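## Task

Get the roll of masking tape onto the desk; the utility cart may be pushed or moved. Afterwards release it and back the robot away. The robot must not topple or finish leaning, or the task fails.

## Robot and tools

Robot: a Rainbow Robotics RB-Y1 on a differential base (two drive wheels, two rear casters), 0.66 m long and 0.58 m wide, front edge 0.10 m ahead of the wheel axle. It cannot drive sideways. On the base sits a folding leg (ankle, knee, hip), a torso, a head with head_camera, and left and right 7-joint arms, each with a parallel gripper and a wrist camera (left_wrist_camera, right_wrist_camera). A loose object may occasionally get nudged by the scene.

Frames: the base frame has its origin on the floor between the drive wheels, x ahead, y to the left, z up. The reported chest point (on the spine, 0.08 m under the shoulders), left_hand and right_hand (midpoint between finger pads; fingers along -z, closing along x) are in this frame. Printed hand positions can be off, especially with the arm extended. Odometry is the base frame at scene start; base_odometry comes from wheel turns only, so slip looks like travel; heading is in -3.142 to 3.142, left positive.

execute_actions: argument actions is a list holding a single action or nothing (empty = just report state and pictures). Optional cameras lists head_camera, left_wrist_camera, right_wrist_camera or all; omitted/null = all, [] = none. An action may contain:
- base: exactly one relative command, measured from where the base last reported itself. translate_m = straight drive in metres, forward positive, -3 to 3. rotate_rad = spin in place in radians, left (counter-clockwise seen from above) positive, -3.2 to 3.2. A base move needing more than 8.667 s at its top speed is refused.
- joints: a single map by joint name giving absolute targets (radians, grippers in metres), covering both arms, torso and head in one object. Ranges: torso_squat_rad 0 to 1.2 (bigger lowers a level chest); torso_shift_rad -0.3 to 0.6 (positive pushes hips forward); torso_pitch_rad -0.2 to 1.4 (positive leans forward); torso_yaw_rad -1.5 to 1.5 (left positive). Per arm: shoulder_pitch -2.356 to 2.356 (negative raises arm forward); left_shoulder_roll_rad 0 to 3.141 (positive lifts out left), right_shoulder_roll_rad -3.141 to 0 (negative lifts out right); shoulder_yaw -2.094 to 2.094 (positive swings bent forearm left, both arms); elbow -2.617 to 0.01 (0 straight, negative bends); forearm_roll -3.141 to 3.141 and hand_roll -2.705 to 2.705 (positive counter-clockwise from above on a hanging arm, both arms); wrist_pitch -1.57 to 1.919 (negative tips hand forward); left_gripper_m and right_gripper_m 0 to 0.1 (pad gap). head_pan_rad -0.523 to 0.523 (left positive, relative to chest); head_tilt_rad -0.35 to 1.57 (positive looks down). Done tolerance is ±0.02 rad, ±0.004 m for grippers.
- speeds: caps for this action only, translate_m 0.05 to 0.4 m/s, rotate_rad 0.1 to 1.509 rad/s (defaults are the maxima).
- min_time_s: 0.1 to 8, a floor on how long each arm/head motion takes.
All motions start at once. Unknown keys or out-of-range numbers cause refusal with no movement. Joints not named may keep chasing earlier targets. Torso combined limits: squat+shift <= 1.52; squat-shift+pitch <= 1.57; shift+0.5 pitch-0.4 squat <= 0.7; shift+0.3 pitch-0.5 squat <= 0.39; violating one leaves the commanded torso joints off_target partway.

wait: seconds 0 to 10; nothing new commanded, returns state and images. zoom_image: camera plus region [x0, y0, x1, y1] in pixels of that camera's newest full image, origin top-left, at most 504 by 504. finished_scene: scene number; ends that scene irreversibly and reports success. Replying without any tool call ends everything.

Results: base_status and joint_status tell how each motion ended. done (for the base, the wheels turned the commanded amount even if slipping); off_target (stopped short, may still push); limit_stop_at_<name> (a built-in limit halted it); limit_stop_at_own_body (guard halted an arm/torso before touching the robot's body; move them apart); contact_stop (hit something firm, a load too heavy, or torso pinned an arm); time_out (took over 1.5x expected + 1 s, torso 2.5x, max 14 s); stopped_with_arm (torso halted because an arm contact-stopped). Contact_stop, time_out or stopped_with_arm halt the whole group: torso joints together, each arm's seven joints together, dropping targets. Recover by first backing off the arm, then the torso, each in its own action. Special case: both hands on one object and torso contact-stops instantly with nothing in the way, then resend every joint of both arms at their reported values and retry the torso. "joint command not followed" with a cause line means the arm-collision check withheld that arm's targets (gripper still obeyed); such joints show not_followed and may be retried later. on_its_own lists uncommanded parts; "held at" is a held target, not a position. A stop in one call skips later motion calls of that reply. Motor temperatures are listed per arm in joint_positions order; MOTOR HOT appears from 65 °C, and at 80 °C an OVER-TEMPERATURE FAULT brakes the arm (limit_stop_at_motor_heat); resend targets afterwards. Heat builds while holding loads, even while you think, and partly carries into the next scene.

Cautions: to grip, command a gap at least 0.005 m under the object's width; off_target on the gripper is then expected. The base keeps driving into furniture and may keep shoving; a bent leg can protrude past the front edge, and a leg hitting furniture may slide the robot back unnoticed. Never let the arms strike or squeeze each other, fingers included (the check skips hands and grippers). Each arm carries 3 kg; heavy weight far forward can tip the robot with nothing stopping it. Joint torque limits: shoulders 62.3 N m, elbow 32, forearm_roll, wrist_pitch and hand_roll 22.2; reaching one freezes the robot 10 s. Avoid drops, slips, slams and hard pushes.

Cameras: head_camera 896x504, left_wrist_camera and right_wrist_camera 644x364, pinhole with slight radial distortion. Calibration gives K and T_world_to_cam from base frame to camera, with small errors that grow for wrist cameras on extended arms; results list cameras whose poses changed.

Each tool is called after "Emit:" as name(argument=value, ...), one argument or row to a line, values as JSON.

## Session

Emit:
execute_actions(
  actions=[],
  cameras=["head_camera"],
)

Scene clock: 0.00 s.
Motor temperatures (°C, as the motors report them): left_arm=[33 35 33 35 37 37 39] | right_arm=[37 37 38 37 37 40 39]
base_odometry: x=+0.000 y=+0.000 heading=+0.000 (m, m, rad; odometry frame)
base_status: not commanded
joint_positions: torso_squat_rad=+0.350 torso_shift_rad=+0.001 torso_pitch_rad=+0.001 torso_yaw_rad=+0.000 left_shoulder_pitch_rad=-0.023 left_shoulder_roll_rad=+0.045 left_shoulder_yaw_rad=-0.028 left_elbow_rad=-0.284 left_forearm_roll_rad=-0.011 left_wrist_pitch_rad=-0.008 left_hand_roll_rad=-0.003 left_gripper_m=+0.099 right_shoulder_pitch_rad=+0.019 right_shoulder_roll_rad=-0.025 right_shoulder_yaw_rad=+0.016 right_elbow_rad=-0.292 right_forearm_roll_rad=-0.004 right_wrist_pitch_rad=+0.001 right_hand_roll_rad=+0.009 right_gripper_m=+0.099 head_pan_rad=+0.000 head_tilt_rad=+0.400
joint_status: not commanded
chest: x=-0.2271 y=+0.0001 z=+1.2475 quat_wxyz=(+1.000, +0.000, +0.001, +0.000) (m; base frame)
left_hand: x=-0.0725 y=+0.2485 z=+0.5797 quat_wxyz=(+0.987, +0.021, -0.155, -0.028) (m; base frame)
right_hand: x=-0.1005 y=-0.2381 z=+0.5744 quat_wxyz=(+0.991, -0.012, -0.135, +0.009) (m; base frame)
pictures: head_camera
camera_calibration (this result's frames):
head_camera: T_world_to_cam=[[0.0462759, -0.998585, 0.0261956, -0.0330474], [-0.371135, -0.0415337, -0.92765, 1.32452], [0.927425, 0.0332058, -0.372532, 0.673504], [0, 0, 0, 1]] pos_world=[-0.13152, -0.000352707, 1.48046]
Images, in order (width x height): head_camera 896x504.

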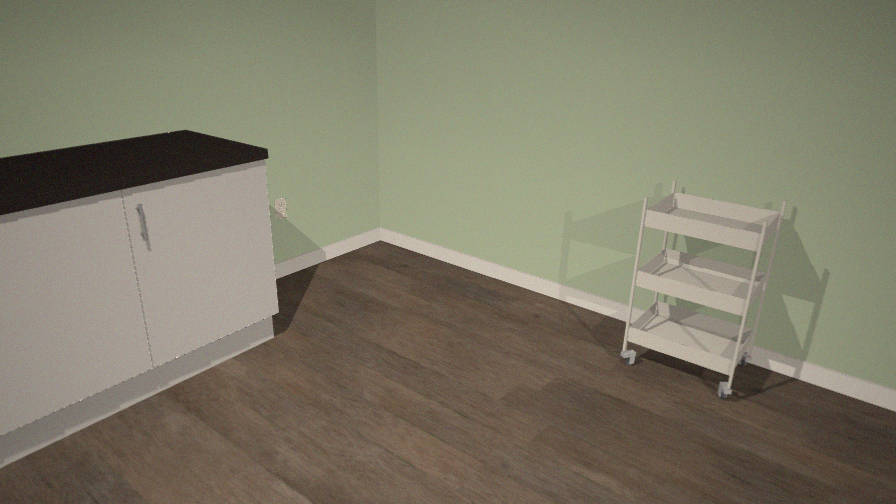

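Emit:
execute_actions(
  actions=[
    {"base":{"rotate_rad":1.2},"joints":{"head_tilt_rad":0.4}},
  ],
  cameras=["head_camera"],
)

Emit:
execute_actions(
  actions=[
    {"base":{"rotate_rad":1.3}},
  ],
  cameras=["head_camera"],
)

Emit:
execute_actions(
  actions=[
    {"base":{"rotate_rad":1.3}},
  ],
  cameras=["head_camera"],
)

Emit:
execute_actions(
  actions=[
    {"base":{"rotate_rad":1.3}},
  ],
  cameras=["head_camera"],
)

Scene clock: 20.60 s.
Motor temperatures (°C, as the motors report them): left_arm=[33 35 33 35 37 37 39] | right_arm=[37 37 38 37 37 40 39]
base_odometry: x=+0.000 y=+0.000 heading=+1.200 (m, m, rad; odometry frame)
base_status: done
joint_positions: torso_squat_rad=+0.350 torso_shift_rad=+0.001 torso_pitch_rad=+0.001 torso_yaw_rad=+0.000 left_shoulder_pitch_rad=-0.023 left_shoulder_roll_rad=+0.045 left_shoulder_yaw_rad=-0.028 left_elbow_rad=-0.284 left_forearm_roll_rad=-0.011 left_wrist_pitch_rad=-0.008 left_hand_roll_rad=-0.003 left_gripper_m=+0.099 right_shoulder_pitch_rad=+0.019 right_shoulder_roll_rad=-0.025 right_shoulder_yaw_rad=+0.016 right_elbow_rad=-0.292 right_forearm_roll_rad=-0.004 right_wrist_pitch_rad=+0.001 right_hand_roll_rad=+0.009 right_gripper_m=+0.099 head_pan_rad=+0.000 head_tilt_rad=+0.400
joint_status: all done
chest: x=-0.2272 y=+0.0000 z=+1.2475 quat_wxyz=(+1.000, +0.000, +0.001, +0.000) (m; base frame)
left_hand: x=-0.0725 y=+0.2485 z=+0.5797 quat_wxyz=(+0.987, +0.021, -0.155, -0.028) (m; base frame)
right_hand: x=-0.1005 y=-0.2381 z=+0.5744 quat_wxyz=(+0.991, -0.012, -0.135, +0.009) (m; base frame)
pictures: head_camera
camera_calibration (this result's frames):
head_camera: T_world_to_cam=[[0.0462741, -0.998586, 0.0261854, -0.0330468], [-0.371081, -0.0415217, -0.927672, 1.32455], [0.927447, 0.0332102, -0.372478, 0.673453], [0, 0, 0, 1]] pos_world=[-0.131546, -0.000368017, 1.48046]
Images, in order (width x height): head_camera 896x504.

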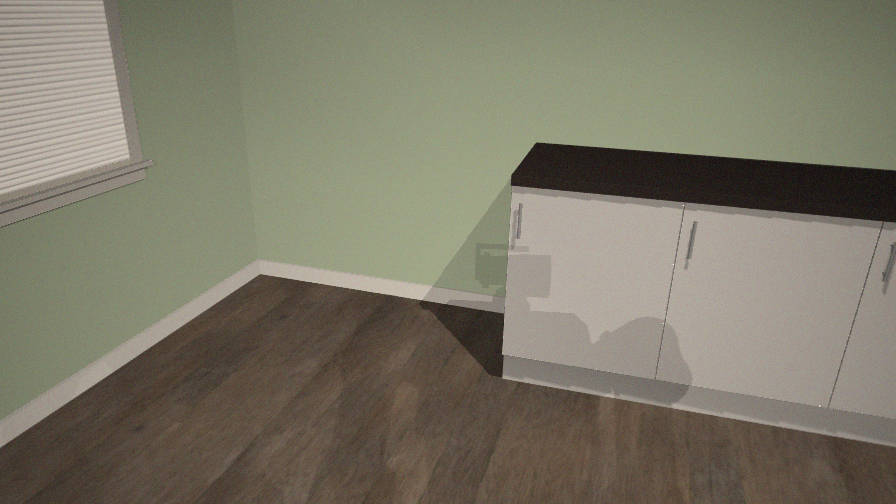

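Scene clock: 24.17 s.
Motor temperatures (°C, as the motors report them): left_arm=[33 35 33 35 37 37 39] | right_arm=[37 37 38 37 37 40 39]
base_odometry: x=+0.000 y=+0.000 heading=+2.499 (m, m, rad; odometry frame)
base_status: done
joint_positions: torso_squat_rad=+0.350 torso_shift_rad=+0.001 torso_pitch_rad=+0.001 torso_yaw_rad=+0.000 left_shoulder_pitch_rad=-0.023 left_shoulder_roll_rad=+0.045 left_shoulder_yaw_rad=-0.028 left_elbow_rad=-0.284 left_forearm_roll_rad=-0.011 left_wrist_pitch_rad=-0.008 left_hand_roll_rad=-0.003 left_gripper_m=+0.099 right_shoulder_pitch_rad=+0.019 right_shoulder_roll_rad=-0.025 right_shoulder_yaw_rad=+0.016 right_elbow_rad=-0.292 right_forearm_roll_rad=-0.004 right_wrist_pitch_rad=+0.001 right_hand_roll_rad=+0.009 right_gripper_m=+0.099 head_pan_rad=+0.000 head_tilt_rad=+0.400
joint_status: not commanded
chest: x=-0.2272 y=+0.0000 z=+1.2475 quat_wxyz=(+1.000, +0.000, +0.001, +0.000) (m; base frame)
left_hand: x=-0.0725 y=+0.2485 z=+0.5797 quat_wxyz=(+0.987, +0.021, -0.155, -0.028) (m; base frame)
right_hand: x=-0.1005 y=-0.2381 z=+0.5744 quat_wxyz=(+0.991, -0.012, -0.135, +0.009) (m; base frame)
pictures: head_camera
camera_calibration (this result's frames):
head_camera: T_world_to_cam=[[0.0462743, -0.998585, 0.0261876, -0.0330507], [-0.371075, -0.0415235, -0.927674, 1.32455], [0.927449, 0.0332099, -0.372471, 0.673452], [0, 0, 0, 1]] pos_world=[-0.131554, -0.000369013, 1.48046]
Images, in order (width x height): head_camera 896x504.

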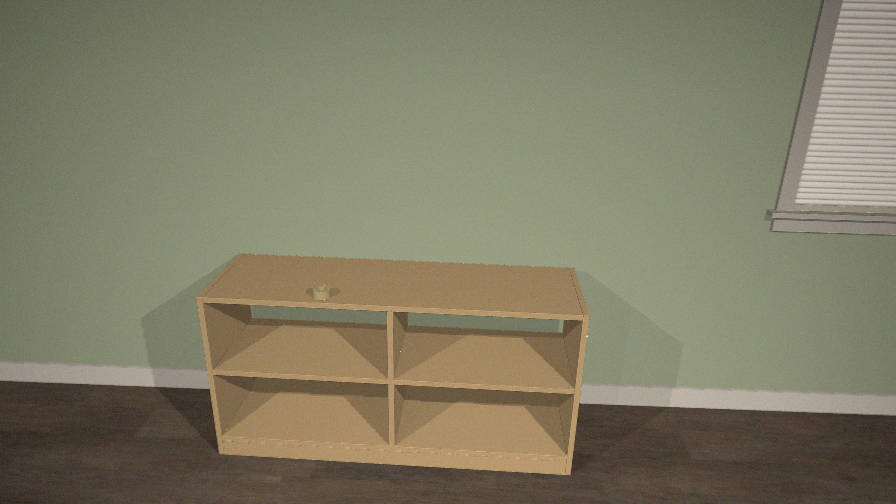

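Scene clock: 27.73 s.
Motor temperatures (°C, as the motors report them): left_arm=[33 35 33 35 37 37 39] | right_arm=[37 37 38 37 37 40 39]
base_odometry: x=+0.000 y=+0.000 heading=-2.484 (m, m, rad; odometry frame)
base_status: done
joint_positions: torso_squat_rad=+0.350 torso_shift_rad=+0.001 torso_pitch_rad=+0.001 torso_yaw_rad=+0.000 left_shoulder_pitch_rad=-0.023 left_shoulder_roll_rad=+0.045 left_shoulder_yaw_rad=-0.028 left_elbow_rad=-0.284 left_forearm_roll_rad=-0.011 left_wrist_pitch_rad=-0.008 left_hand_roll_rad=-0.003 left_gripper_m=+0.099 right_shoulder_pitch_rad=+0.019 right_shoulder_roll_rad=-0.025 right_shoulder_yaw_rad=+0.016 right_elbow_rad=-0.292 right_forearm_roll_rad=-0.004 right_wrist_pitch_rad=+0.001 right_hand_roll_rad=+0.009 right_gripper_m=+0.099 head_pan_rad=+0.000 head_tilt_rad=+0.400
joint_status: not commanded
chest: x=-0.2272 y=+0.0000 z=+1.2475 quat_wxyz=(+1.000, +0.000, +0.001, +0.000) (m; base frame)
left_hand: x=-0.0725 y=+0.2485 z=+0.5797 quat_wxyz=(+0.987, +0.021, -0.155, -0.028) (m; base frame)
right_hand: x=-0.1005 y=-0.2381 z=+0.5744 quat_wxyz=(+0.991, -0.012, -0.135, +0.009) (m; base frame)
pictures: head_camera
camera_calibration (this result's frames):
head_camera: T_world_to_cam=[[0.0462743, -0.998585, 0.0261878, -0.0330505], [-0.371074, -0.0415236, -0.927674, 1.32455], [0.92745, 0.0332099, -0.372471, 0.673451], [0, 0, 0, 1]] pos_world=[-0.131555, -0.00036866, 1.48046]
Images, in order (width x height): head_camera 896x504.

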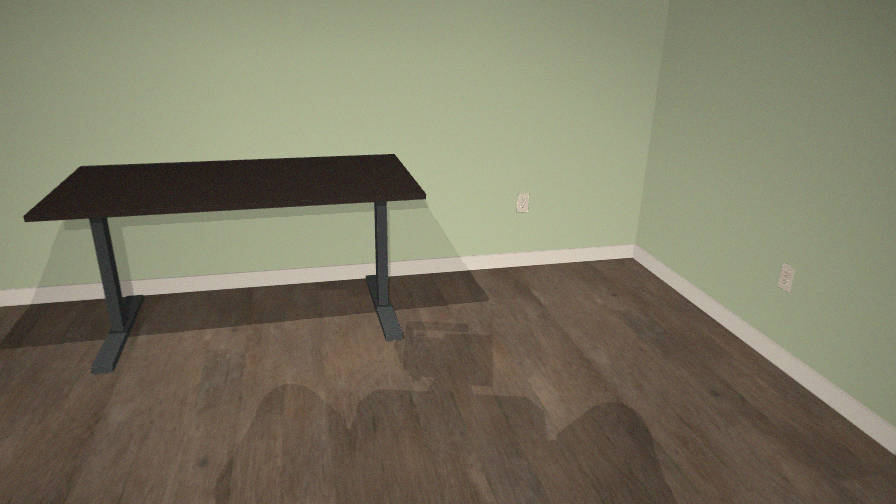

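Scene clock: 31.30 s.
Motor temperatures (°C, as the motors report them): left_arm=[33 35 33 35 37 37 39] | right_arm=[37 37 38 37 37 40 39]
base_odometry: x=+0.000 y=+0.000 heading=-1.185 (m, m, rad; odometry frame)
base_status: done
joint_positions: torso_squat_rad=+0.350 torso_shift_rad=+0.001 torso_pitch_rad=+0.001 torso_yaw_rad=+0.000 left_shoulder_pitch_rad=-0.023 left_shoulder_roll_rad=+0.045 left_shoulder_yaw_rad=-0.028 left_elbow_rad=-0.284 left_forearm_roll_rad=-0.011 left_wrist_pitch_rad=-0.008 left_hand_roll_rad=-0.003 left_gripper_m=+0.099 right_shoulder_pitch_rad=+0.019 right_shoulder_roll_rad=-0.025 right_shoulder_yaw_rad=+0.016 right_elbow_rad=-0.292 right_forearm_roll_rad=-0.004 right_wrist_pitch_rad=+0.001 right_hand_roll_rad=+0.009 right_gripper_m=+0.099 head_pan_rad=+0.000 head_tilt_rad=+0.400
joint_status: not commanded
chest: x=-0.2272 y=+0.0000 z=+1.2475 quat_wxyz=(+1.000, +0.000, +0.001, +0.000) (m; base frame)
left_hand: x=-0.0725 y=+0.2485 z=+0.5797 quat_wxyz=(+0.987, +0.021, -0.155, -0.028) (m; base frame)
right_hand: x=-0.1005 y=-0.2381 z=+0.5744 quat_wxyz=(+0.991, -0.012, -0.135, +0.009) (m; base frame)
pictures: head_camera
camera_calibration (this result's frames):
head_camera: T_world_to_cam=[[0.0462738, -0.998585, 0.0261867, -0.0330503], [-0.371074, -0.0415225, -0.927674, 1.32455], [0.92745, 0.0332098, -0.372471, 0.673452], [0, 0, 0, 1]] pos_world=[-0.131555, -0.000369916, 1.48046]
Images, in order (width x height): head_camera 896x504.

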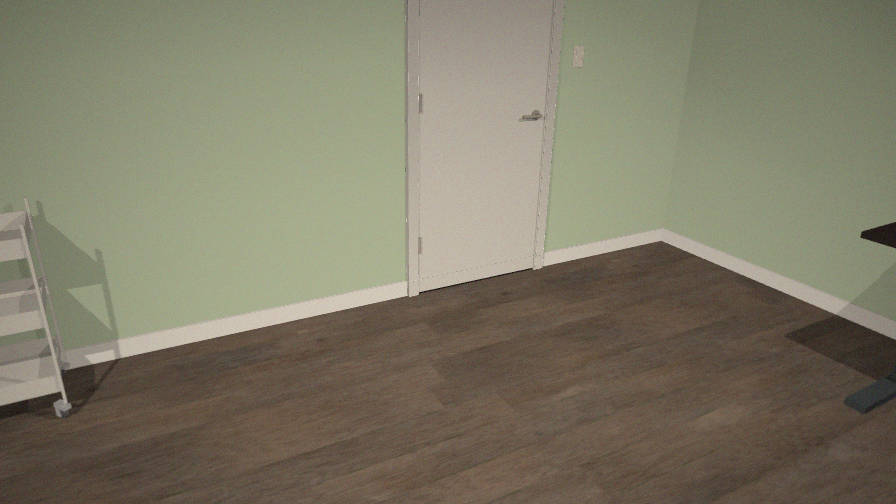

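Emit:
execute_actions(
  actions=[
    {"base":{"rotate_rad":-2.33},"joints":{"torso_pitch_rad":0.3,"left_shoulder_pitch_rad":-1.3,"left_shoulder_roll_rad":0.5,"left_shoulder_yaw_rad":0,"left_elbow_rad":-0.7,"left_wrist_pitch_rad":1.7,"left_hand_roll_rad":0.6,"left_forearm_roll_rad":0,"torso_squat_rad":0.5}},
  ],
  cameras=[],
)

Emit:
execute_actions(
  actions=[
    {"base":{"translate_m":0.83},"joints":{"head_tilt_rad":0.5}},
  ],
  cameras=[],
)

Emit:
execute_actions(
  actions=[
    {"base":{"rotate_rad":-0.268}},
  ],
  cameras=["head_camera","left_wrist_camera"],
)

Scene clock: 70.50 s.
Motor temperatures (°C, as the motors report them): left_arm=[33 35 33 35 37 37 39] | right_arm=[37 37 38 37 37 40 39]
base_odometry: x=+0.000 y=+0.000 heading=+2.769 (m, m, rad; odometry frame)
base_status: done
joint_positions: torso_squat_rad=+0.500 torso_shift_rad=+0.001 torso_pitch_rad=+0.300 torso_yaw_rad=+0.000 left_shoulder_pitch_rad=-1.300 left_shoulder_roll_rad=+0.500 left_shoulder_yaw_rad=+0.000 left_elbow_rad=-0.700 left_forearm_roll_rad=+0.000 left_wrist_pitch_rad=+1.700 left_hand_roll_rad=+0.600 left_gripper_m=+0.099 right_shoulder_pitch_rad=+0.019 right_shoulder_roll_rad=-0.026 right_shoulder_yaw_rad=+0.016 right_elbow_rad=-0.292 right_forearm_roll_rad=-0.004 right_wrist_pitch_rad=+0.001 right_hand_roll_rad=+0.009 right_gripper_m=+0.099 head_pan_rad=+0.000 head_tilt_rad=+0.400
joint_status: all done
chest: x=-0.1362 y=+0.0001 z=+1.1904 quat_wxyz=(+0.989, +0.000, +0.149, +0.000) (m; base frame)
left_hand: x=+0.4009 y=+0.3702 z=+0.9599 quat_wxyz=(+0.931, +0.192, -0.073, +0.300) (m; base frame)
right_hand: x=-0.2132 y=-0.2381 z=+0.5098 quat_wxyz=(+1.000, -0.011, +0.014, +0.011) (m; base frame)
pictures: none
No camera images: the call's "cameras" was empty. Leave "cameras" out to get every camera's image.

Scene clock: 73.93 s.
Motor temperatures (°C, as the motors report them): left_arm=[33 35 33 35 37 37 39] | right_arm=[37 37 38 37 37 40 39]
base_odometry: x=-0.773 y=+0.303 heading=+2.768 (m, m, rad; odometry frame)
base_status: done
joint_positions: torso_squat_rad=+0.500 torso_shift_rad=+0.001 torso_pitch_rad=+0.300 torso_yaw_rad=+0.000 left_shoulder_pitch_rad=-1.300 left_shoulder_roll_rad=+0.500 left_shoulder_yaw_rad=+0.000 left_elbow_rad=-0.700 left_forearm_roll_rad=+0.000 left_wrist_pitch_rad=+1.700 left_hand_roll_rad=+0.600 left_gripper_m=+0.099 right_shoulder_pitch_rad=+0.019 right_shoulder_roll_rad=-0.026 right_shoulder_yaw_rad=+0.016 right_elbow_rad=-0.292 right_forearm_roll_rad=-0.004 right_wrist_pitch_rad=+0.001 right_hand_roll_rad=+0.009 right_gripper_m=+0.099 head_pan_rad=+0.000 head_tilt_rad=+0.500
joint_status: all done
chest: x=-0.1361 y=+0.0001 z=+1.1904 quat_wxyz=(+0.989, +0.000, +0.150, +0.000) (m; base frame)
left_hand: x=+0.4009 y=+0.3703 z=+0.9597 quat_wxyz=(+0.931, +0.193, -0.072, +0.300) (m; base frame)
right_hand: x=-0.2133 y=-0.2381 z=+0.5098 quat_wxyz=(+1.000, -0.011, +0.014, +0.011) (m; base frame)
pictures: none
No camera images: the call's "cameras" was empty. Leave "cameras" out to get every camera's image.

Scene clock: 75.73 s.
Motor temperatures (°C, as the motors report them): left_arm=[34 35 33 35 37 37 39] | right_arm=[37 37 38 37 37 40 39]
base_odometry: x=-0.773 y=+0.303 heading=+2.501 (m, m, rad; odometry frame)
base_status: done
joint_positions: torso_squat_rad=+0.500 torso_shift_rad=+0.001 torso_pitch_rad=+0.300 torso_yaw_rad=+0.000 left_shoulder_pitch_rad=-1.300 left_shoulder_roll_rad=+0.500 left_shoulder_yaw_rad=+0.000 left_elbow_rad=-0.700 left_forearm_roll_rad=+0.000 left_wrist_pitch_rad=+1.700 left_hand_roll_rad=+0.600 left_gripper_m=+0.099 right_shoulder_pitch_rad=+0.019 right_shoulder_roll_rad=-0.025 right_shoulder_yaw_rad=+0.016 right_elbow_rad=-0.292 right_forearm_roll_rad=-0.004 right_wrist_pitch_rad=+0.001 right_hand_roll_rad=+0.009 right_gripper_m=+0.099 head_pan_rad=+0.000 head_tilt_rad=+0.500
joint_status: not commanded
chest: x=-0.1361 y=+0.0001 z=+1.1904 quat_wxyz=(+0.989, +0.000, +0.150, +0.000) (m; base frame)
left_hand: x=+0.4009 y=+0.3703 z=+0.9597 quat_wxyz=(+0.931, +0.193, -0.072, +0.300) (m; base frame)
right_hand: x=-0.2133 y=-0.2381 z=+0.5098 quat_wxyz=(+1.000, -0.011, +0.014, +0.011) (m; base frame)
pictures: head_camera, left_wrist_camera
camera_calibration (this result's frames):
head_camera: T_world_to_cam=[[0.0528048, -0.998586, 0.00621005, -0.0101702], [-0.702189, -0.0415517, -0.710777, 0.995789], [0.71003, 0.0331718, -0.70339, 0.951099], [0, 0, 0, 1]] pos_world=[0.0244607, -0.000328724, 1.37684]
left_wrist_camera: T_world_to_cam=[[0.811966, 0.505056, 0.292625, -0.788194], [0.394192, -0.844195, 0.363247, -0.161189], [0.430493, -0.179593, -0.884546, 0.822431], [0, 0, 0, 1]] pos_world=[0.349475, 0.40971, 1.01668]
Images, in order (width x height): head_camera 896x504, left_wrist_camera 644x364.

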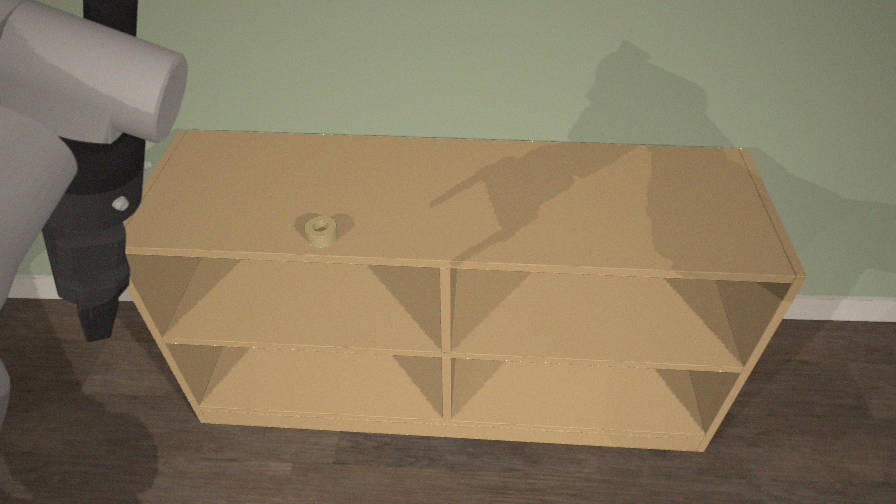

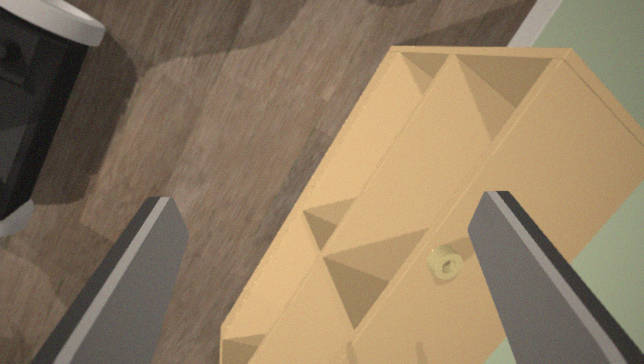

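Emit:
execute_actions(
  actions=[
    {"joints":{"torso_pitch_rad":0.8,"torso_squat_rad":0.2,"left_shoulder_pitch_rad":-1.4,"left_shoulder_roll_rad":0.25,"left_elbow_rad":-0.6,"left_wrist_pitch_rad":1.2,"head_tilt_rad":0.2}},
  ],
  cameras=["head_camera"],
)

Scene clock: 95.37 s.
Motor temperatures (°C, as the motors report them): left_arm=[34 35 33 36 37 37 39] | right_arm=[38 37 38 37 37 40 39]
base_odometry: x=-0.773 y=+0.303 heading=+2.501 (m, m, rad; odometry frame)
base_status: not commanded
joint_positions: torso_squat_rad=+0.200 torso_shift_rad=+0.001 torso_pitch_rad=+0.800 torso_yaw_rad=+0.000 left_shoulder_pitch_rad=-1.400 left_shoulder_roll_rad=+0.250 left_shoulder_yaw_rad=+0.000 left_elbow_rad=-0.600 left_forearm_roll_rad=+0.000 left_wrist_pitch_rad=+1.200 left_hand_roll_rad=+0.600 left_gripper_m=+0.099 right_shoulder_pitch_rad=+0.019 right_shoulder_roll_rad=-0.025 right_shoulder_yaw_rad=+0.016 right_elbow_rad=-0.292 right_forearm_roll_rad=-0.004 right_wrist_pitch_rad=+0.001 right_hand_roll_rad=+0.009 right_gripper_m=+0.099 head_pan_rad=+0.000 head_tilt_rad=+0.200
joint_status: all done
chest: x=-0.0054 y=+0.0000 z=+1.1821 quat_wxyz=(+0.921, +0.000, +0.390, +0.000) (m; base frame)
left_hand: x=+0.4457 y=+0.1890 z=+0.6656 quat_wxyz=(+0.986, +0.079, -0.015, +0.146) (m; base frame)
right_hand: x=-0.3995 y=-0.2381 z=+0.6218 quat_wxyz=(+0.965, -0.008, +0.261, +0.013) (m; base frame)
pictures: head_camera
camera_calibration (this result's frames):
head_camera: T_world_to_cam=[[0.0531658, -0.998575, -0.00459106, -0.00676785], [-0.829441, -0.0415998, -0.557044, 0.912258], [0.556059, 0.0334237, -0.830471, 0.943225], [0, 0, 0, 1]] pos_world=[0.232535, -0.000334539, 1.29146]
Images, in order (width x height): head_camera 896x504.

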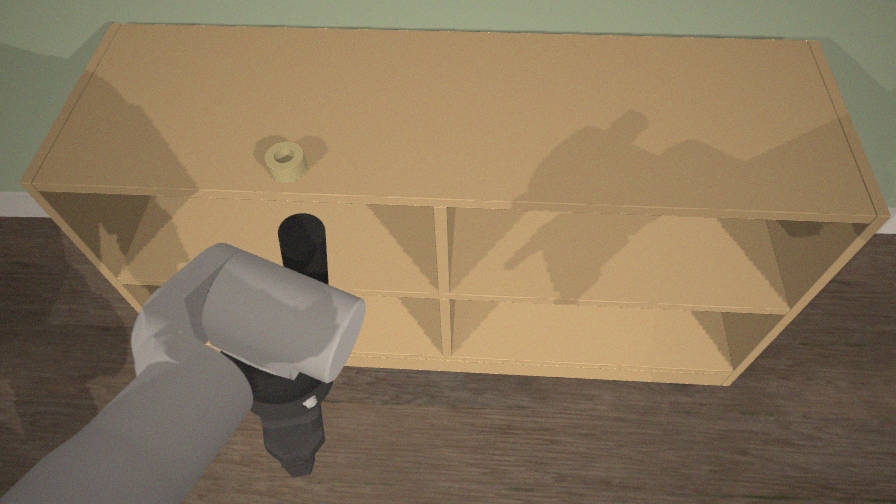

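Emit:
execute_actions(
  actions=[
    {"joints":{"torso_pitch_rad":0.7,"torso_squat_rad":0.0,"left_shoulder_roll_rad":0.38,"left_wrist_pitch_rad":1.3}},
  ],
  cameras=[],
)

Scene clock: 118.67 s.
Motor temperatures (°C, as the motors report them): left_arm=[34 35 33 36 37 37 39] | right_arm=[38 37 38 38 37 40 39]
base_odometry: x=-0.773 y=+0.303 heading=+2.501 (m, m, rad; odometry frame)
base_status: not commanded
joint_positions: torso_squat_rad=+0.000 torso_shift_rad=+0.001 torso_pitch_rad=+0.700 torso_yaw_rad=+0.000 left_shoulder_pitch_rad=-1.400 left_shoulder_roll_rad=+0.380 left_shoulder_yaw_rad=+0.000 left_elbow_rad=-0.600 left_forearm_roll_rad=+0.000 left_wrist_pitch_rad=+1.300 left_hand_roll_rad=+0.600 left_gripper_m=+0.099 right_shoulder_pitch_rad=+0.019 right_shoulder_roll_rad=-0.025 right_shoulder_yaw_rad=+0.016 right_elbow_rad=-0.292 right_forearm_roll_rad=-0.004 right_wrist_pitch_rad=+0.001 right_hand_roll_rad=+0.009 right_gripper_m=+0.099 head_pan_rad=+0.000 head_tilt_rad=+0.200
joint_status: all done
chest: x=-0.0282 y=+0.0001 z=+1.2171 quat_wxyz=(+0.939, +0.000, +0.343, +0.000) (m; base frame)
left_hand: x=+0.4718 y=+0.2793 z=+0.7690 quat_wxyz=(+0.970, +0.137, -0.045, +0.194) (m; base frame)
right_hand: x=-0.3644 y=-0.2381 z=+0.6204 quat_wxyz=(+0.977, -0.009, +0.212, +0.013) (m; base frame)
pictures: none
No camera images: the call's "cameras" was empty. Leave "cameras" out to get every camera's image.

Emit:
execute_actions(
  actions=[
    {"base":{"translate_m":0.35},"joints":{"torso_squat_rad":0.25,"head_tilt_rad":0.5}},
  ],
  cameras=["head_camera","left_wrist_camera"],
)

Scene clock: 128.23 s.
Motor temperatures (°C, as the motors report them): left_arm=[34 35 33 36 37 37 39] | right_arm=[38 37 38 38 37 40 39]
base_odometry: x=-1.053 y=+0.512 heading=+2.501 (m, m, rad; odometry frame)
base_status: done
joint_positions: torso_squat_rad=+0.250 torso_shift_rad=+0.001 torso_pitch_rad=+0.700 torso_yaw_rad=+0.000 left_shoulder_pitch_rad=-1.400 left_shoulder_roll_rad=+0.380 left_shoulder_yaw_rad=+0.000 left_elbow_rad=-0.600 left_forearm_roll_rad=+0.000 left_wrist_pitch_rad=+1.300 left_hand_roll_rad=+0.600 left_gripper_m=+0.099 right_shoulder_pitch_rad=+0.019 right_shoulder_roll_rad=-0.025 right_shoulder_yaw_rad=+0.016 right_elbow_rad=-0.292 right_forearm_roll_rad=-0.004 right_wrist_pitch_rad=+0.001 right_hand_roll_rad=+0.009 right_gripper_m=+0.099 head_pan_rad=+0.000 head_tilt_rad=+0.500
joint_status: all done
chest: x=-0.0281 y=+0.0001 z=+1.1954 quat_wxyz=(+0.939, +0.000, +0.343, +0.000) (m; base frame)
left_hand: x=+0.4718 y=+0.2792 z=+0.7472 quat_wxyz=(+0.970, +0.137, -0.045, +0.194) (m; base frame)
right_hand: x=-0.3644 y=-0.2381 z=+0.5986 quat_wxyz=(+0.977, -0.009, +0.212, +0.013) (m; base frame)
pictures: head_camera, left_wrist_camera
camera_calibration (this result's frames):
head_camera: T_world_to_cam=[[0.051127, -0.998582, -0.0148251, 0.00921767], [-0.923542, -0.0416252, -0.381231, 0.674949], [0.380074, 0.0331828, -0.924361, 1.13281], [0, 0, 0, 1]] pos_world=[0.192321, -0.000290409, 1.30457]
left_wrist_camera: T_world_to_cam=[[0.921145, 0.34234, 0.185189, -0.663419], [0.231762, -0.864685, 0.445652, -0.16803], [0.312695, -0.36759, -0.875842, 0.689199], [0, 0, 0, 1]] pos_world=[0.43454, 0.335164, 0.80137]
Images, in order (width x height): head_camera 896x504, left_wrist_camera 644x364.

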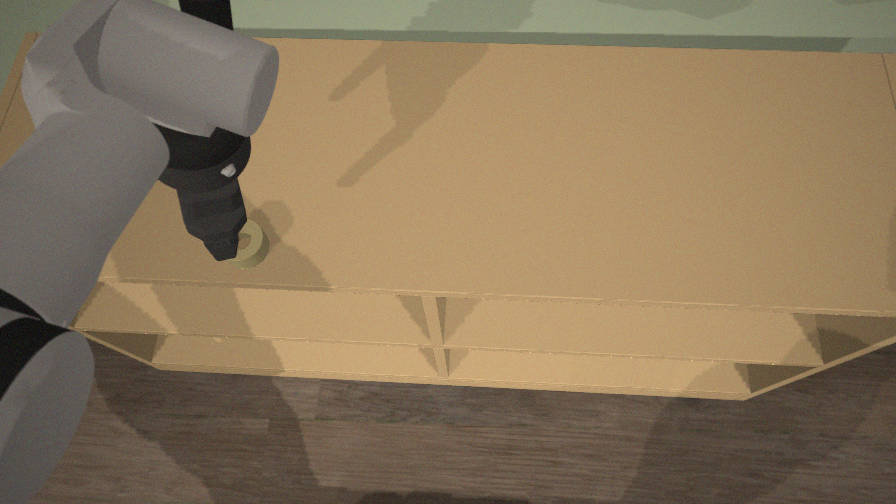

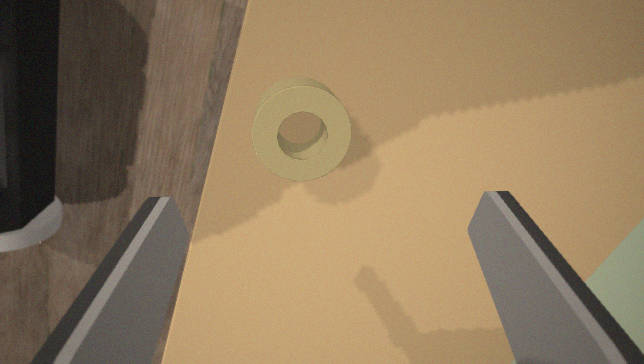

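Emit:
execute_actions(
  actions=[
    {"joints":{"torso_squat_rad":0.52}},
  ],
  cameras=["left_wrist_camera"],
)

Scene clock: 149.10 s.
Motor temperatures (°C, as the motors report them): left_arm=[34 35 33 36 37 37 39] | right_arm=[38 37 38 38 37 40 39]
base_odometry: x=-1.053 y=+0.512 heading=+2.501 (m, m, rad; odometry frame)
base_status: not commanded
joint_positions: torso_squat_rad=+0.520 torso_shift_rad=+0.001 torso_pitch_rad=+0.700 torso_yaw_rad=+0.000 left_shoulder_pitch_rad=-1.400 left_shoulder_roll_rad=+0.380 left_shoulder_yaw_rad=+0.000 left_elbow_rad=-0.600 left_forearm_roll_rad=+0.000 left_wrist_pitch_rad=+1.300 left_hand_roll_rad=+0.600 left_gripper_m=+0.099 right_shoulder_pitch_rad=+0.019 right_shoulder_roll_rad=-0.025 right_shoulder_yaw_rad=+0.016 right_elbow_rad=-0.292 right_forearm_roll_rad=-0.004 right_wrist_pitch_rad=+0.001 right_hand_roll_rad=+0.009 right_gripper_m=+0.099 head_pan_rad=+0.000 head_tilt_rad=+0.500
joint_status: all done
chest: x=-0.0282 y=+0.0001 z=+1.1246 quat_wxyz=(+0.939, +0.000, +0.343, +0.000) (m; base frame)
left_hand: x=+0.4718 y=+0.2792 z=+0.6765 quat_wxyz=(+0.970, +0.137, -0.045, +0.194) (m; base frame)
right_hand: x=-0.3644 y=-0.2381 z=+0.5278 quat_wxyz=(+0.977, -0.009, +0.212, +0.013) (m; base frame)
pictures: left_wrist_camera
camera_calibration (this result's frames):
left_wrist_camera: T_world_to_cam=[[0.921133, 0.34234, 0.185251, -0.650326], [0.231732, -0.864685, 0.445667, -0.136487], [0.312754, -0.36759, -0.875821, 0.627232], [0, 0, 0, 1]] pos_world=[0.434496, 0.335178, 0.730645]
Images, in order (width x height): left_wrist_camera 644x364.

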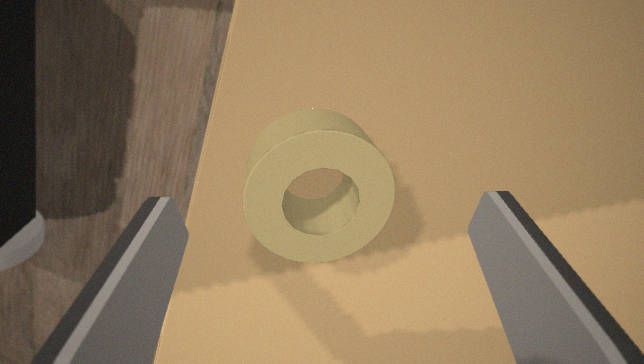

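Emit:
execute_actions(
  actions=[
    {"joints":{"torso_squat_rad":0.6}},
  ],
  cameras=["left_wrist_camera","head_camera"],
)

Scene clock: 161.50 s.
Motor temperatures (°C, as the motors report them): left_arm=[34 35 33 36 37 37 39] | right_arm=[38 37 38 38 37 40 39]
base_odometry: x=-1.053 y=+0.512 heading=+2.501 (m, m, rad; odometry frame)
base_status: not commanded
joint_positions: torso_squat_rad=+0.600 torso_shift_rad=+0.000 torso_pitch_rad=+0.698 torso_yaw_rad=+0.000 left_shoulder_pitch_rad=-1.402 left_shoulder_roll_rad=+0.381 left_shoulder_yaw_rad=+0.000 left_elbow_rad=-0.601 left_forearm_roll_rad=+0.000 left_wrist_pitch_rad=+1.302 left_hand_roll_rad=+0.600 left_gripper_m=+0.099 right_shoulder_pitch_rad=+0.019 right_shoulder_roll_rad=-0.025 right_shoulder_yaw_rad=+0.016 right_elbow_rad=-0.292 right_forearm_roll_rad=-0.004 right_wrist_pitch_rad=+0.001 right_hand_roll_rad=+0.009 right_gripper_m=+0.099 head_pan_rad=+0.000 head_tilt_rad=+0.500
joint_status: all done
chest: x=-0.0294 y=-0.0002 z=+1.0953 quat_wxyz=(+0.940, +0.000, +0.342, +0.000) (m; base frame)
left_hand: x=+0.4728 y=+0.2791 z=+0.6500 quat_wxyz=(+0.970, +0.137, -0.047, +0.194) (m; base frame)
right_hand: x=-0.3641 y=-0.2380 z=+0.4975 quat_wxyz=(+0.977, -0.008, +0.211, +0.013) (m; base frame)
pictures: head_camera, left_wrist_camera
camera_calibration (this result's frames):
head_camera: T_world_to_cam=[[0.0512456, -0.998567, -0.0154019, 0.00815513], [-0.922599, -0.0414315, -0.383528, 0.638164], [0.382341, 0.033864, -0.923401, 1.03977], [0, 0, 0, 1]] pos_world=[0.190804, -0.000627315, 1.20501]
left_wrist_camera: T_world_to_cam=[[0.920424, 0.34213, 0.189121, -0.648452], [0.229977, -0.865106, 0.445761, -0.124135], [0.316118, -0.366796, -0.874946, 0.601223], [0, 0, 0, 1]] pos_world=[0.435342, 0.334992, 0.704008]
Images, in order (width x height): head_camera 896x504, left_wrist_camera 644x364.

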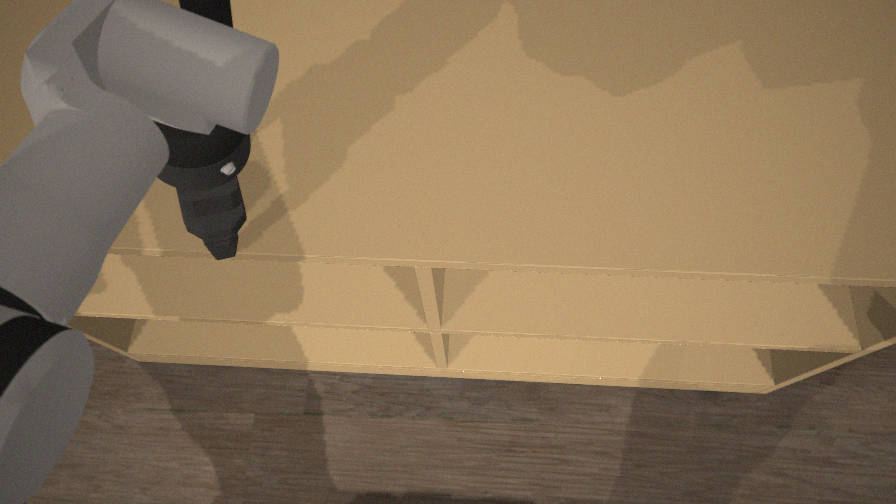

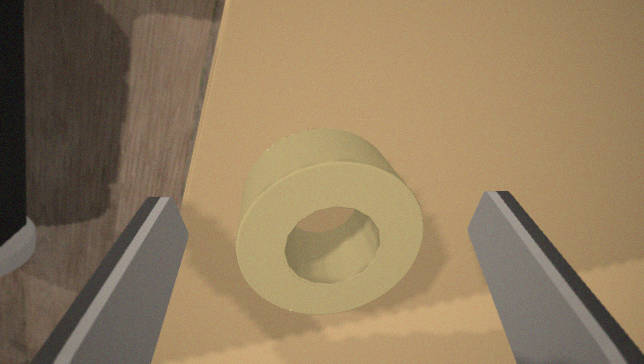

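Just touching; back off slightly and close.

Emit:
execute_actions(
  actions=[
    {"joints":{"torso_squat_rad":0.59,"left_gripper_m":0.044}},
  ],
  cameras=[],
)

Emit:
execute_actions(
  actions=[
    {"joints":{"torso_squat_rad":0.2}},
  ],
  cameras=["left_wrist_camera"],
)

Scene clock: 173.40 s.
Motor temperatures (°C, as the motors report them): left_arm=[34 35 33 36 37 38 39] | right_arm=[38 37 38 38 37 40 39]
base_odometry: x=-1.053 y=+0.512 heading=+2.501 (m, m, rad; odometry frame)
base_status: not commanded
joint_positions: torso_squat_rad=+0.590 torso_shift_rad=+0.001 torso_pitch_rad=+0.700 torso_yaw_rad=+0.000 left_shoulder_pitch_rad=-1.400 left_shoulder_roll_rad=+0.380 left_shoulder_yaw_rad=+0.000 left_elbow_rad=-0.600 left_forearm_roll_rad=+0.000 left_wrist_pitch_rad=+1.300 left_hand_roll_rad=+0.600 left_gripper_m=+0.054 right_shoulder_pitch_rad=+0.019 right_shoulder_roll_rad=-0.025 right_shoulder_yaw_rad=+0.016 right_elbow_rad=-0.292 right_forearm_roll_rad=-0.004 right_wrist_pitch_rad=+0.001 right_hand_roll_rad=+0.009 right_gripper_m=+0.099 head_pan_rad=+0.000 head_tilt_rad=+0.500
joint_status: left_gripper_m off_target (ended at +0.054, target +0.044); the others done
chest: x=-0.0283 y=+0.0000 z=+1.0988 quat_wxyz=(+0.939, +0.000, +0.343, +0.000) (m; base frame)
left_hand: x=+0.4720 y=+0.2793 z=+0.6511 quat_wxyz=(+0.970, +0.137, -0.045, +0.194) (m; base frame)
right_hand: x=-0.3644 y=-0.2380 z=+0.5019 quat_wxyz=(+0.977, -0.008, +0.212, +0.013) (m; base frame)
pictures: none
No camera images: the call's "cameras" was empty. Leave "cameras" out to get every camera's image.

Scene clock: 175.50 s.
Motor temperatures (°C, as the motors report them): left_arm=[34 35 33 36 37 38 39] | right_arm=[38 37 38 38 37 40 39]
base_odometry: x=-1.053 y=+0.512 heading=+2.501 (m, m, rad; odometry frame)
base_status: not commanded
joint_positions: torso_squat_rad=+0.200 torso_shift_rad=+0.001 torso_pitch_rad=+0.700 torso_yaw_rad=+0.000 left_shoulder_pitch_rad=-1.400 left_shoulder_roll_rad=+0.380 left_shoulder_yaw_rad=+0.000 left_elbow_rad=-0.600 left_forearm_roll_rad=+0.000 left_wrist_pitch_rad=+1.300 left_hand_roll_rad=+0.600 left_gripper_m=+0.054 right_shoulder_pitch_rad=+0.019 right_shoulder_roll_rad=-0.025 right_shoulder_yaw_rad=+0.016 right_elbow_rad=-0.292 right_forearm_roll_rad=-0.004 right_wrist_pitch_rad=+0.001 right_hand_roll_rad=+0.009 right_gripper_m=+0.099 head_pan_rad=+0.000 head_tilt_rad=+0.500
joint_status: all done
chest: x=-0.0281 y=+0.0000 z=+1.2032 quat_wxyz=(+0.939, +0.000, +0.343, +0.000) (m; base frame)
left_hand: x=+0.4719 y=+0.2792 z=+0.7552 quat_wxyz=(+0.970, +0.137, -0.045, +0.194) (m; base frame)
right_hand: x=-0.3644 y=-0.2381 z=+0.6064 quat_wxyz=(+0.977, -0.009, +0.212, +0.013) (m; base frame)
pictures: left_wrist_camera
camera_calibration (this result's frames):
left_wrist_camera: T_world_to_cam=[[0.921127, 0.342289, 0.185373, -0.665081], [0.231719, -0.864808, 0.445437, -0.171363], [0.31278, -0.36735, -0.875912, 0.696057], [0, 0, 0, 1]] pos_world=[0.434619, 0.33515, 0.809304]
Images, in order (width x height): left_wrist_camera 644x364.

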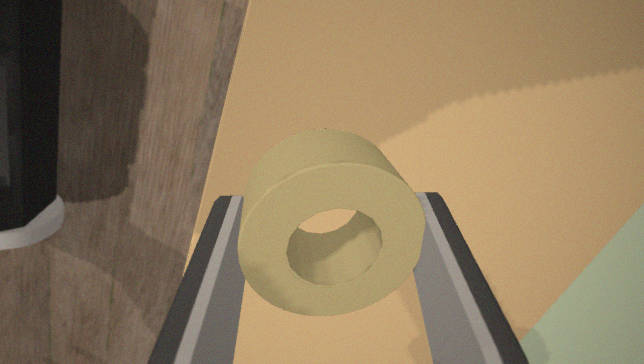

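Emit:
execute_actions(
  actions=[
    {"base":{"translate_m":-1.25},"joints":{"torso_pitch_rad":0.5,"torso_squat_rad":0.1,"left_wrist_pitch_rad":1.5}},
  ],
  cameras=[],
)

Emit:
execute_actions(
  actions=[
    {"base":{"rotate_rad":1.57},"joints":{"head_tilt_rad":0.3}},
  ],
  cameras=[],
)

Emit:
execute_actions(
  actions=[
    {"base":{"translate_m":1.2}},
  ],
  cameras=["head_camera"],
)

Scene clock: 209.90 s.
Motor temperatures (°C, as the motors report them): left_arm=[34 35 33 36 37 37 39] | right_arm=[38 37 38 38 37 40 39]
base_odometry: x=-0.052 y=-0.236 heading=+2.500 (m, m, rad; odometry frame)
base_status: done
joint_positions: torso_squat_rad=+0.100 torso_shift_rad=+0.001 torso_pitch_rad=+0.500 torso_yaw_rad=+0.000 left_shoulder_pitch_rad=-1.400 left_shoulder_roll_rad=+0.380 left_shoulder_yaw_rad=+0.000 left_elbow_rad=-0.600 left_forearm_roll_rad=+0.000 left_wrist_pitch_rad=+1.500 left_hand_roll_rad=+0.600 left_gripper_m=+0.054 right_shoulder_pitch_rad=+0.019 right_shoulder_roll_rad=-0.025 right_shoulder_yaw_rad=+0.016 right_elbow_rad=-0.292 right_forearm_roll_rad=-0.004 right_wrist_pitch_rad=+0.001 right_hand_roll_rad=+0.009 right_gripper_m=+0.099 head_pan_rad=+0.000 head_tilt_rad=+0.500
joint_status: all done
chest: x=-0.0791 y=+0.0000 z=+1.2485 quat_wxyz=(+0.969, +0.000, +0.247, +0.000) (m; base frame)
left_hand: x=+0.4547 y=+0.2871 z=+0.9052 quat_wxyz=(+0.961, +0.154, -0.050, +0.223) (m; base frame)
right_hand: x=-0.2901 y=-0.2381 z=+0.5968 quat_wxyz=(+0.993, -0.010, +0.114, +0.012) (m; base frame)
pictures: none
No camera images: the call's "cameras" was empty. Leave "cameras" out to get every camera's image.

Scene clock: 213.77 s.
Motor temperatures (°C, as the motors report them): left_arm=[34 35 33 36 37 37 39] | right_arm=[38 37 38 38 37 40 39]
base_odometry: x=-0.052 y=-0.236 heading=-2.214 (m, m, rad; odometry frame)
base_status: done
joint_positions: torso_squat_rad=+0.100 torso_shift_rad=+0.001 torso_pitch_rad=+0.500 torso_yaw_rad=+0.000 left_shoulder_pitch_rad=-1.400 left_shoulder_roll_rad=+0.380 left_shoulder_yaw_rad=+0.000 left_elbow_rad=-0.600 left_forearm_roll_rad=+0.000 left_wrist_pitch_rad=+1.500 left_hand_roll_rad=+0.600 left_gripper_m=+0.054 right_shoulder_pitch_rad=+0.019 right_shoulder_roll_rad=-0.025 right_shoulder_yaw_rad=+0.016 right_elbow_rad=-0.292 right_forearm_roll_rad=-0.004 right_wrist_pitch_rad=+0.001 right_hand_roll_rad=+0.009 right_gripper_m=+0.099 head_pan_rad=+0.000 head_tilt_rad=+0.300
joint_status: all done
chest: x=-0.0791 y=+0.0000 z=+1.2485 quat_wxyz=(+0.969, +0.000, +0.247, +0.000) (m; base frame)
left_hand: x=+0.4547 y=+0.2871 z=+0.9052 quat_wxyz=(+0.961, +0.154, -0.050, +0.223) (m; base frame)
right_hand: x=-0.2901 y=-0.2381 z=+0.5968 quat_wxyz=(+0.993, -0.010, +0.114, +0.012) (m; base frame)
pictures: none
No camera images: the call's "cameras" was empty. Leave "cameras" out to get every camera's image.

Scene clock: 218.23 s.
Motor temperatures (°C, as the motors report them): left_arm=[34 35 33 36 37 37 39] | right_arm=[38 37 38 38 37 40 39]
base_odometry: x=-0.771 y=-1.196 heading=-2.213 (m, m, rad; odometry frame)
base_status: done
joint_positions: torso_squat_rad=+0.100 torso_shift_rad=+0.001 torso_pitch_rad=+0.500 torso_yaw_rad=+0.000 left_shoulder_pitch_rad=-1.400 left_shoulder_roll_rad=+0.380 left_shoulder_yaw_rad=+0.000 left_elbow_rad=-0.600 left_forearm_roll_rad=+0.000 left_wrist_pitch_rad=+1.500 left_hand_roll_rad=+0.600 left_gripper_m=+0.054 right_shoulder_pitch_rad=+0.019 right_shoulder_roll_rad=-0.025 right_shoulder_yaw_rad=+0.016 right_elbow_rad=-0.292 right_forearm_roll_rad=-0.004 right_wrist_pitch_rad=+0.001 right_hand_roll_rad=+0.009 right_gripper_m=+0.099 head_pan_rad=+0.000 head_tilt_rad=+0.300
joint_status: not commanded
chest: x=-0.0791 y=+0.0000 z=+1.2485 quat_wxyz=(+0.969, +0.000, +0.248, +0.000) (m; base frame)
left_hand: x=+0.4547 y=+0.2871 z=+0.9051 quat_wxyz=(+0.961, +0.154, -0.050, +0.223) (m; base frame)
right_hand: x=-0.2901 y=-0.2381 z=+0.5968 quat_wxyz=(+0.993, -0.010, +0.114, +0.012) (m; base frame)
pictures: head_camera
camera_calibration (this result's frames):
head_camera: T_world_to_cam=[[0.0529387, -0.998579, 0.00610878, -0.015166], [-0.702215, -0.0415753, -0.71075, 1.08776], [0.709994, 0.0333365, -0.703418, 0.912867], [0, 0, 0, 1]] pos_world=[0.116511, -0.000352547, 1.41534]
Images, in order (width x height): head_camera 896x504.

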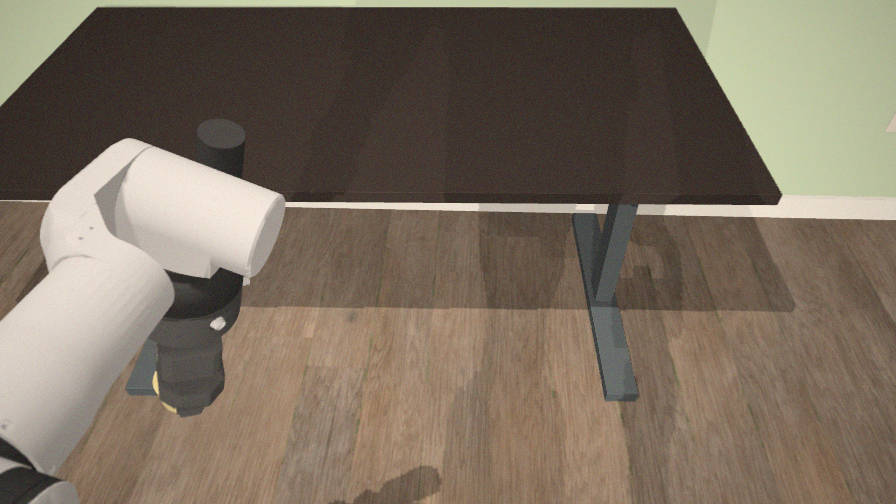

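Emit:
execute_actions(
  actions=[
    {"base":{"translate_m":0.66},"joints":{"torso_squat_rad":0.4,"head_tilt_rad":0.5}},
  ],
  cameras=["head_camera","left_wrist_camera"],
)

Scene clock: 233.27 s.
Motor temperatures (°C, as the motors report them): left_arm=[34 35 33 36 37 37 39] | right_arm=[38 37 38 38 37 40 39]
base_odometry: x=-1.166 y=-1.725 heading=-2.213 (m, m, rad; odometry frame)
base_status: done
joint_positions: torso_squat_rad=+0.400 torso_shift_rad=+0.001 torso_pitch_rad=+0.500 torso_yaw_rad=+0.000 left_shoulder_pitch_rad=-1.400 left_shoulder_roll_rad=+0.380 left_shoulder_yaw_rad=+0.000 left_elbow_rad=-0.600 left_forearm_roll_rad=+0.000 left_wrist_pitch_rad=+1.500 left_hand_roll_rad=+0.600 left_gripper_m=+0.054 right_shoulder_pitch_rad=+0.019 right_shoulder_roll_rad=-0.025 right_shoulder_yaw_rad=+0.016 right_elbow_rad=-0.292 right_forearm_roll_rad=-0.004 right_wrist_pitch_rad=+0.001 right_hand_roll_rad=+0.009 right_gripper_m=+0.099 head_pan_rad=+0.000 head_tilt_rad=+0.500
joint_status: all done
chest: x=-0.0791 y=+0.0001 z=+1.1968 quat_wxyz=(+0.969, +0.000, +0.248, +0.000) (m; base frame)
left_hand: x=+0.4546 y=+0.2871 z=+0.8533 quat_wxyz=(+0.961, +0.154, -0.050, +0.223) (m; base frame)
right_hand: x=-0.2901 y=-0.2381 z=+0.5451 quat_wxyz=(+0.993, -0.010, +0.114, +0.012) (m; base frame)
pictures: head_camera, left_wrist_camera
camera_calibration (this result's frames):
head_camera: T_world_to_cam=[[0.0530052, -0.998584, -0.00442991, -0.000487636], [-0.829424, -0.0415548, -0.557072, 0.846281], [0.556099, 0.033202, -0.830452, 1.05502], [0, 0, 0, 1]] pos_world=[0.115254, -0.000348718, 1.34758]
left_wrist_camera: T_world_to_cam=[[0.896553, 0.390623, 0.208821, -0.69278], [0.278772, -0.863986, 0.419302, -0.203598], [0.344207, -0.317713, -0.883504, 0.768274], [0, 0, 0, 1]] pos_world=[0.413426, 0.3388, 0.908809]
Images, in order (width x height): head_camera 896x504, left_wrist_camera 644x364.

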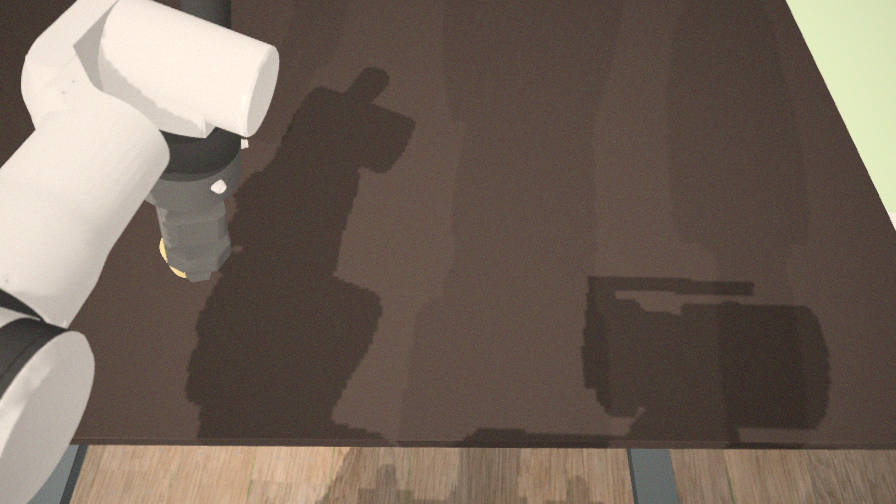

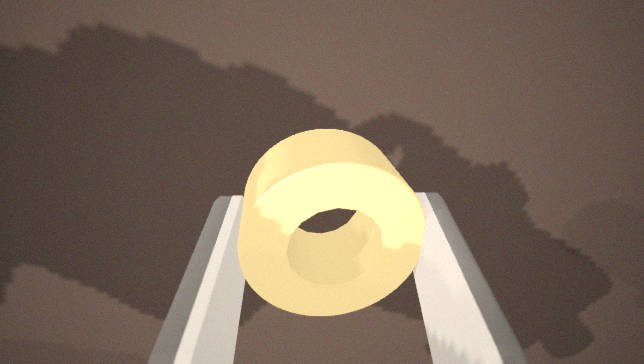

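Emit:
execute_actions(
  actions=[
    {"joints":{"torso_squat_rad":0.6}},
  ],
  cameras=["head_camera","left_wrist_camera"],
)

Scene clock: 245.50 s.
Motor temperatures (°C, as the motors report them): left_arm=[34 35 33 36 37 37 39] | right_arm=[38 37 38 38 37 40 39]
base_odometry: x=-1.166 y=-1.725 heading=-2.213 (m, m, rad; odometry frame)
base_status: not commanded
joint_positions: torso_squat_rad=+0.600 torso_shift_rad=+0.001 torso_pitch_rad=+0.500 torso_yaw_rad=+0.000 left_shoulder_pitch_rad=-1.400 left_shoulder_roll_rad=+0.380 left_shoulder_yaw_rad=+0.000 left_elbow_rad=-0.600 left_forearm_roll_rad=+0.000 left_wrist_pitch_rad=+1.500 left_hand_roll_rad=+0.600 left_gripper_m=+0.054 right_shoulder_pitch_rad=+0.019 right_shoulder_roll_rad=-0.025 right_shoulder_yaw_rad=+0.016 right_elbow_rad=-0.292 right_forearm_roll_rad=-0.004 right_wrist_pitch_rad=+0.001 right_hand_roll_rad=+0.009 right_gripper_m=+0.099 head_pan_rad=+0.000 head_tilt_rad=+0.500
joint_status: all done
chest: x=-0.0792 y=+0.0001 z=+1.1298 quat_wxyz=(+0.969, +0.000, +0.247, +0.000) (m; base frame)
left_hand: x=+0.4546 y=+0.2871 z=+0.7864 quat_wxyz=(+0.961, +0.154, -0.050, +0.223) (m; base frame)
right_hand: x=-0.2901 y=-0.2381 z=+0.4781 quat_wxyz=(+0.993, -0.010, +0.114, +0.012) (m; base frame)
pictures: head_camera, left_wrist_camera
camera_calibration (this result's frames):
head_camera: T_world_to_cam=[[0.0530055, -0.998584, -0.00442448, -0.000769671], [-0.829365, -0.0415546, -0.557159, 0.808978], [0.556187, 0.033202, -0.830394, 0.999378], [0, 0, 0, 1]] pos_world=[0.115139, -0.000333156, 1.2806]
left_wrist_camera: T_world_to_cam=[[0.896531, 0.390621, 0.208919, -0.678818], [0.278723, -0.863986, 0.419334, -0.175504], [0.344304, -0.317716, -0.883466, 0.709082], [0, 0, 0, 1]] pos_world=[0.413359, 0.338814, 0.841862]
Images, in order (width x height): head_camera 896x504, left_wrist_camera 644x364.

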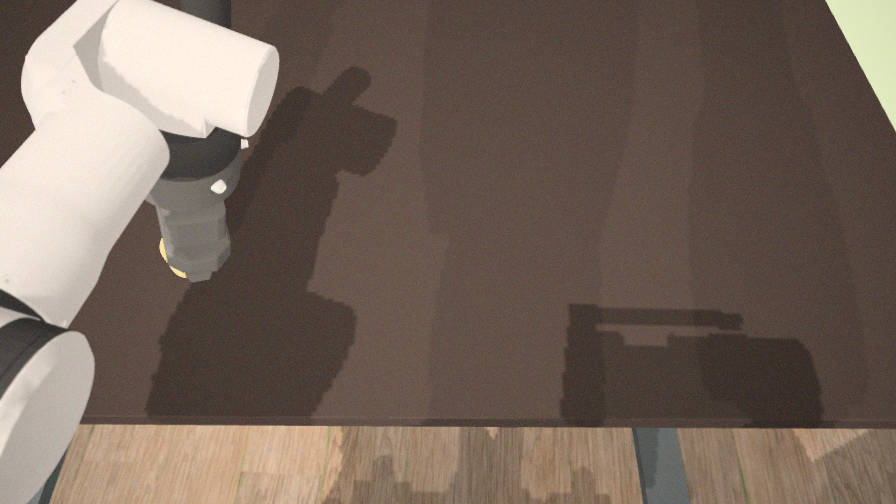

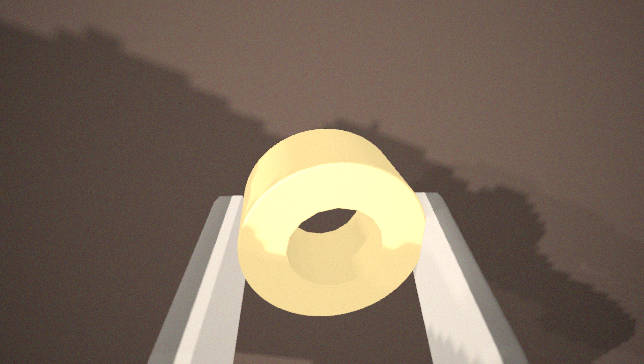

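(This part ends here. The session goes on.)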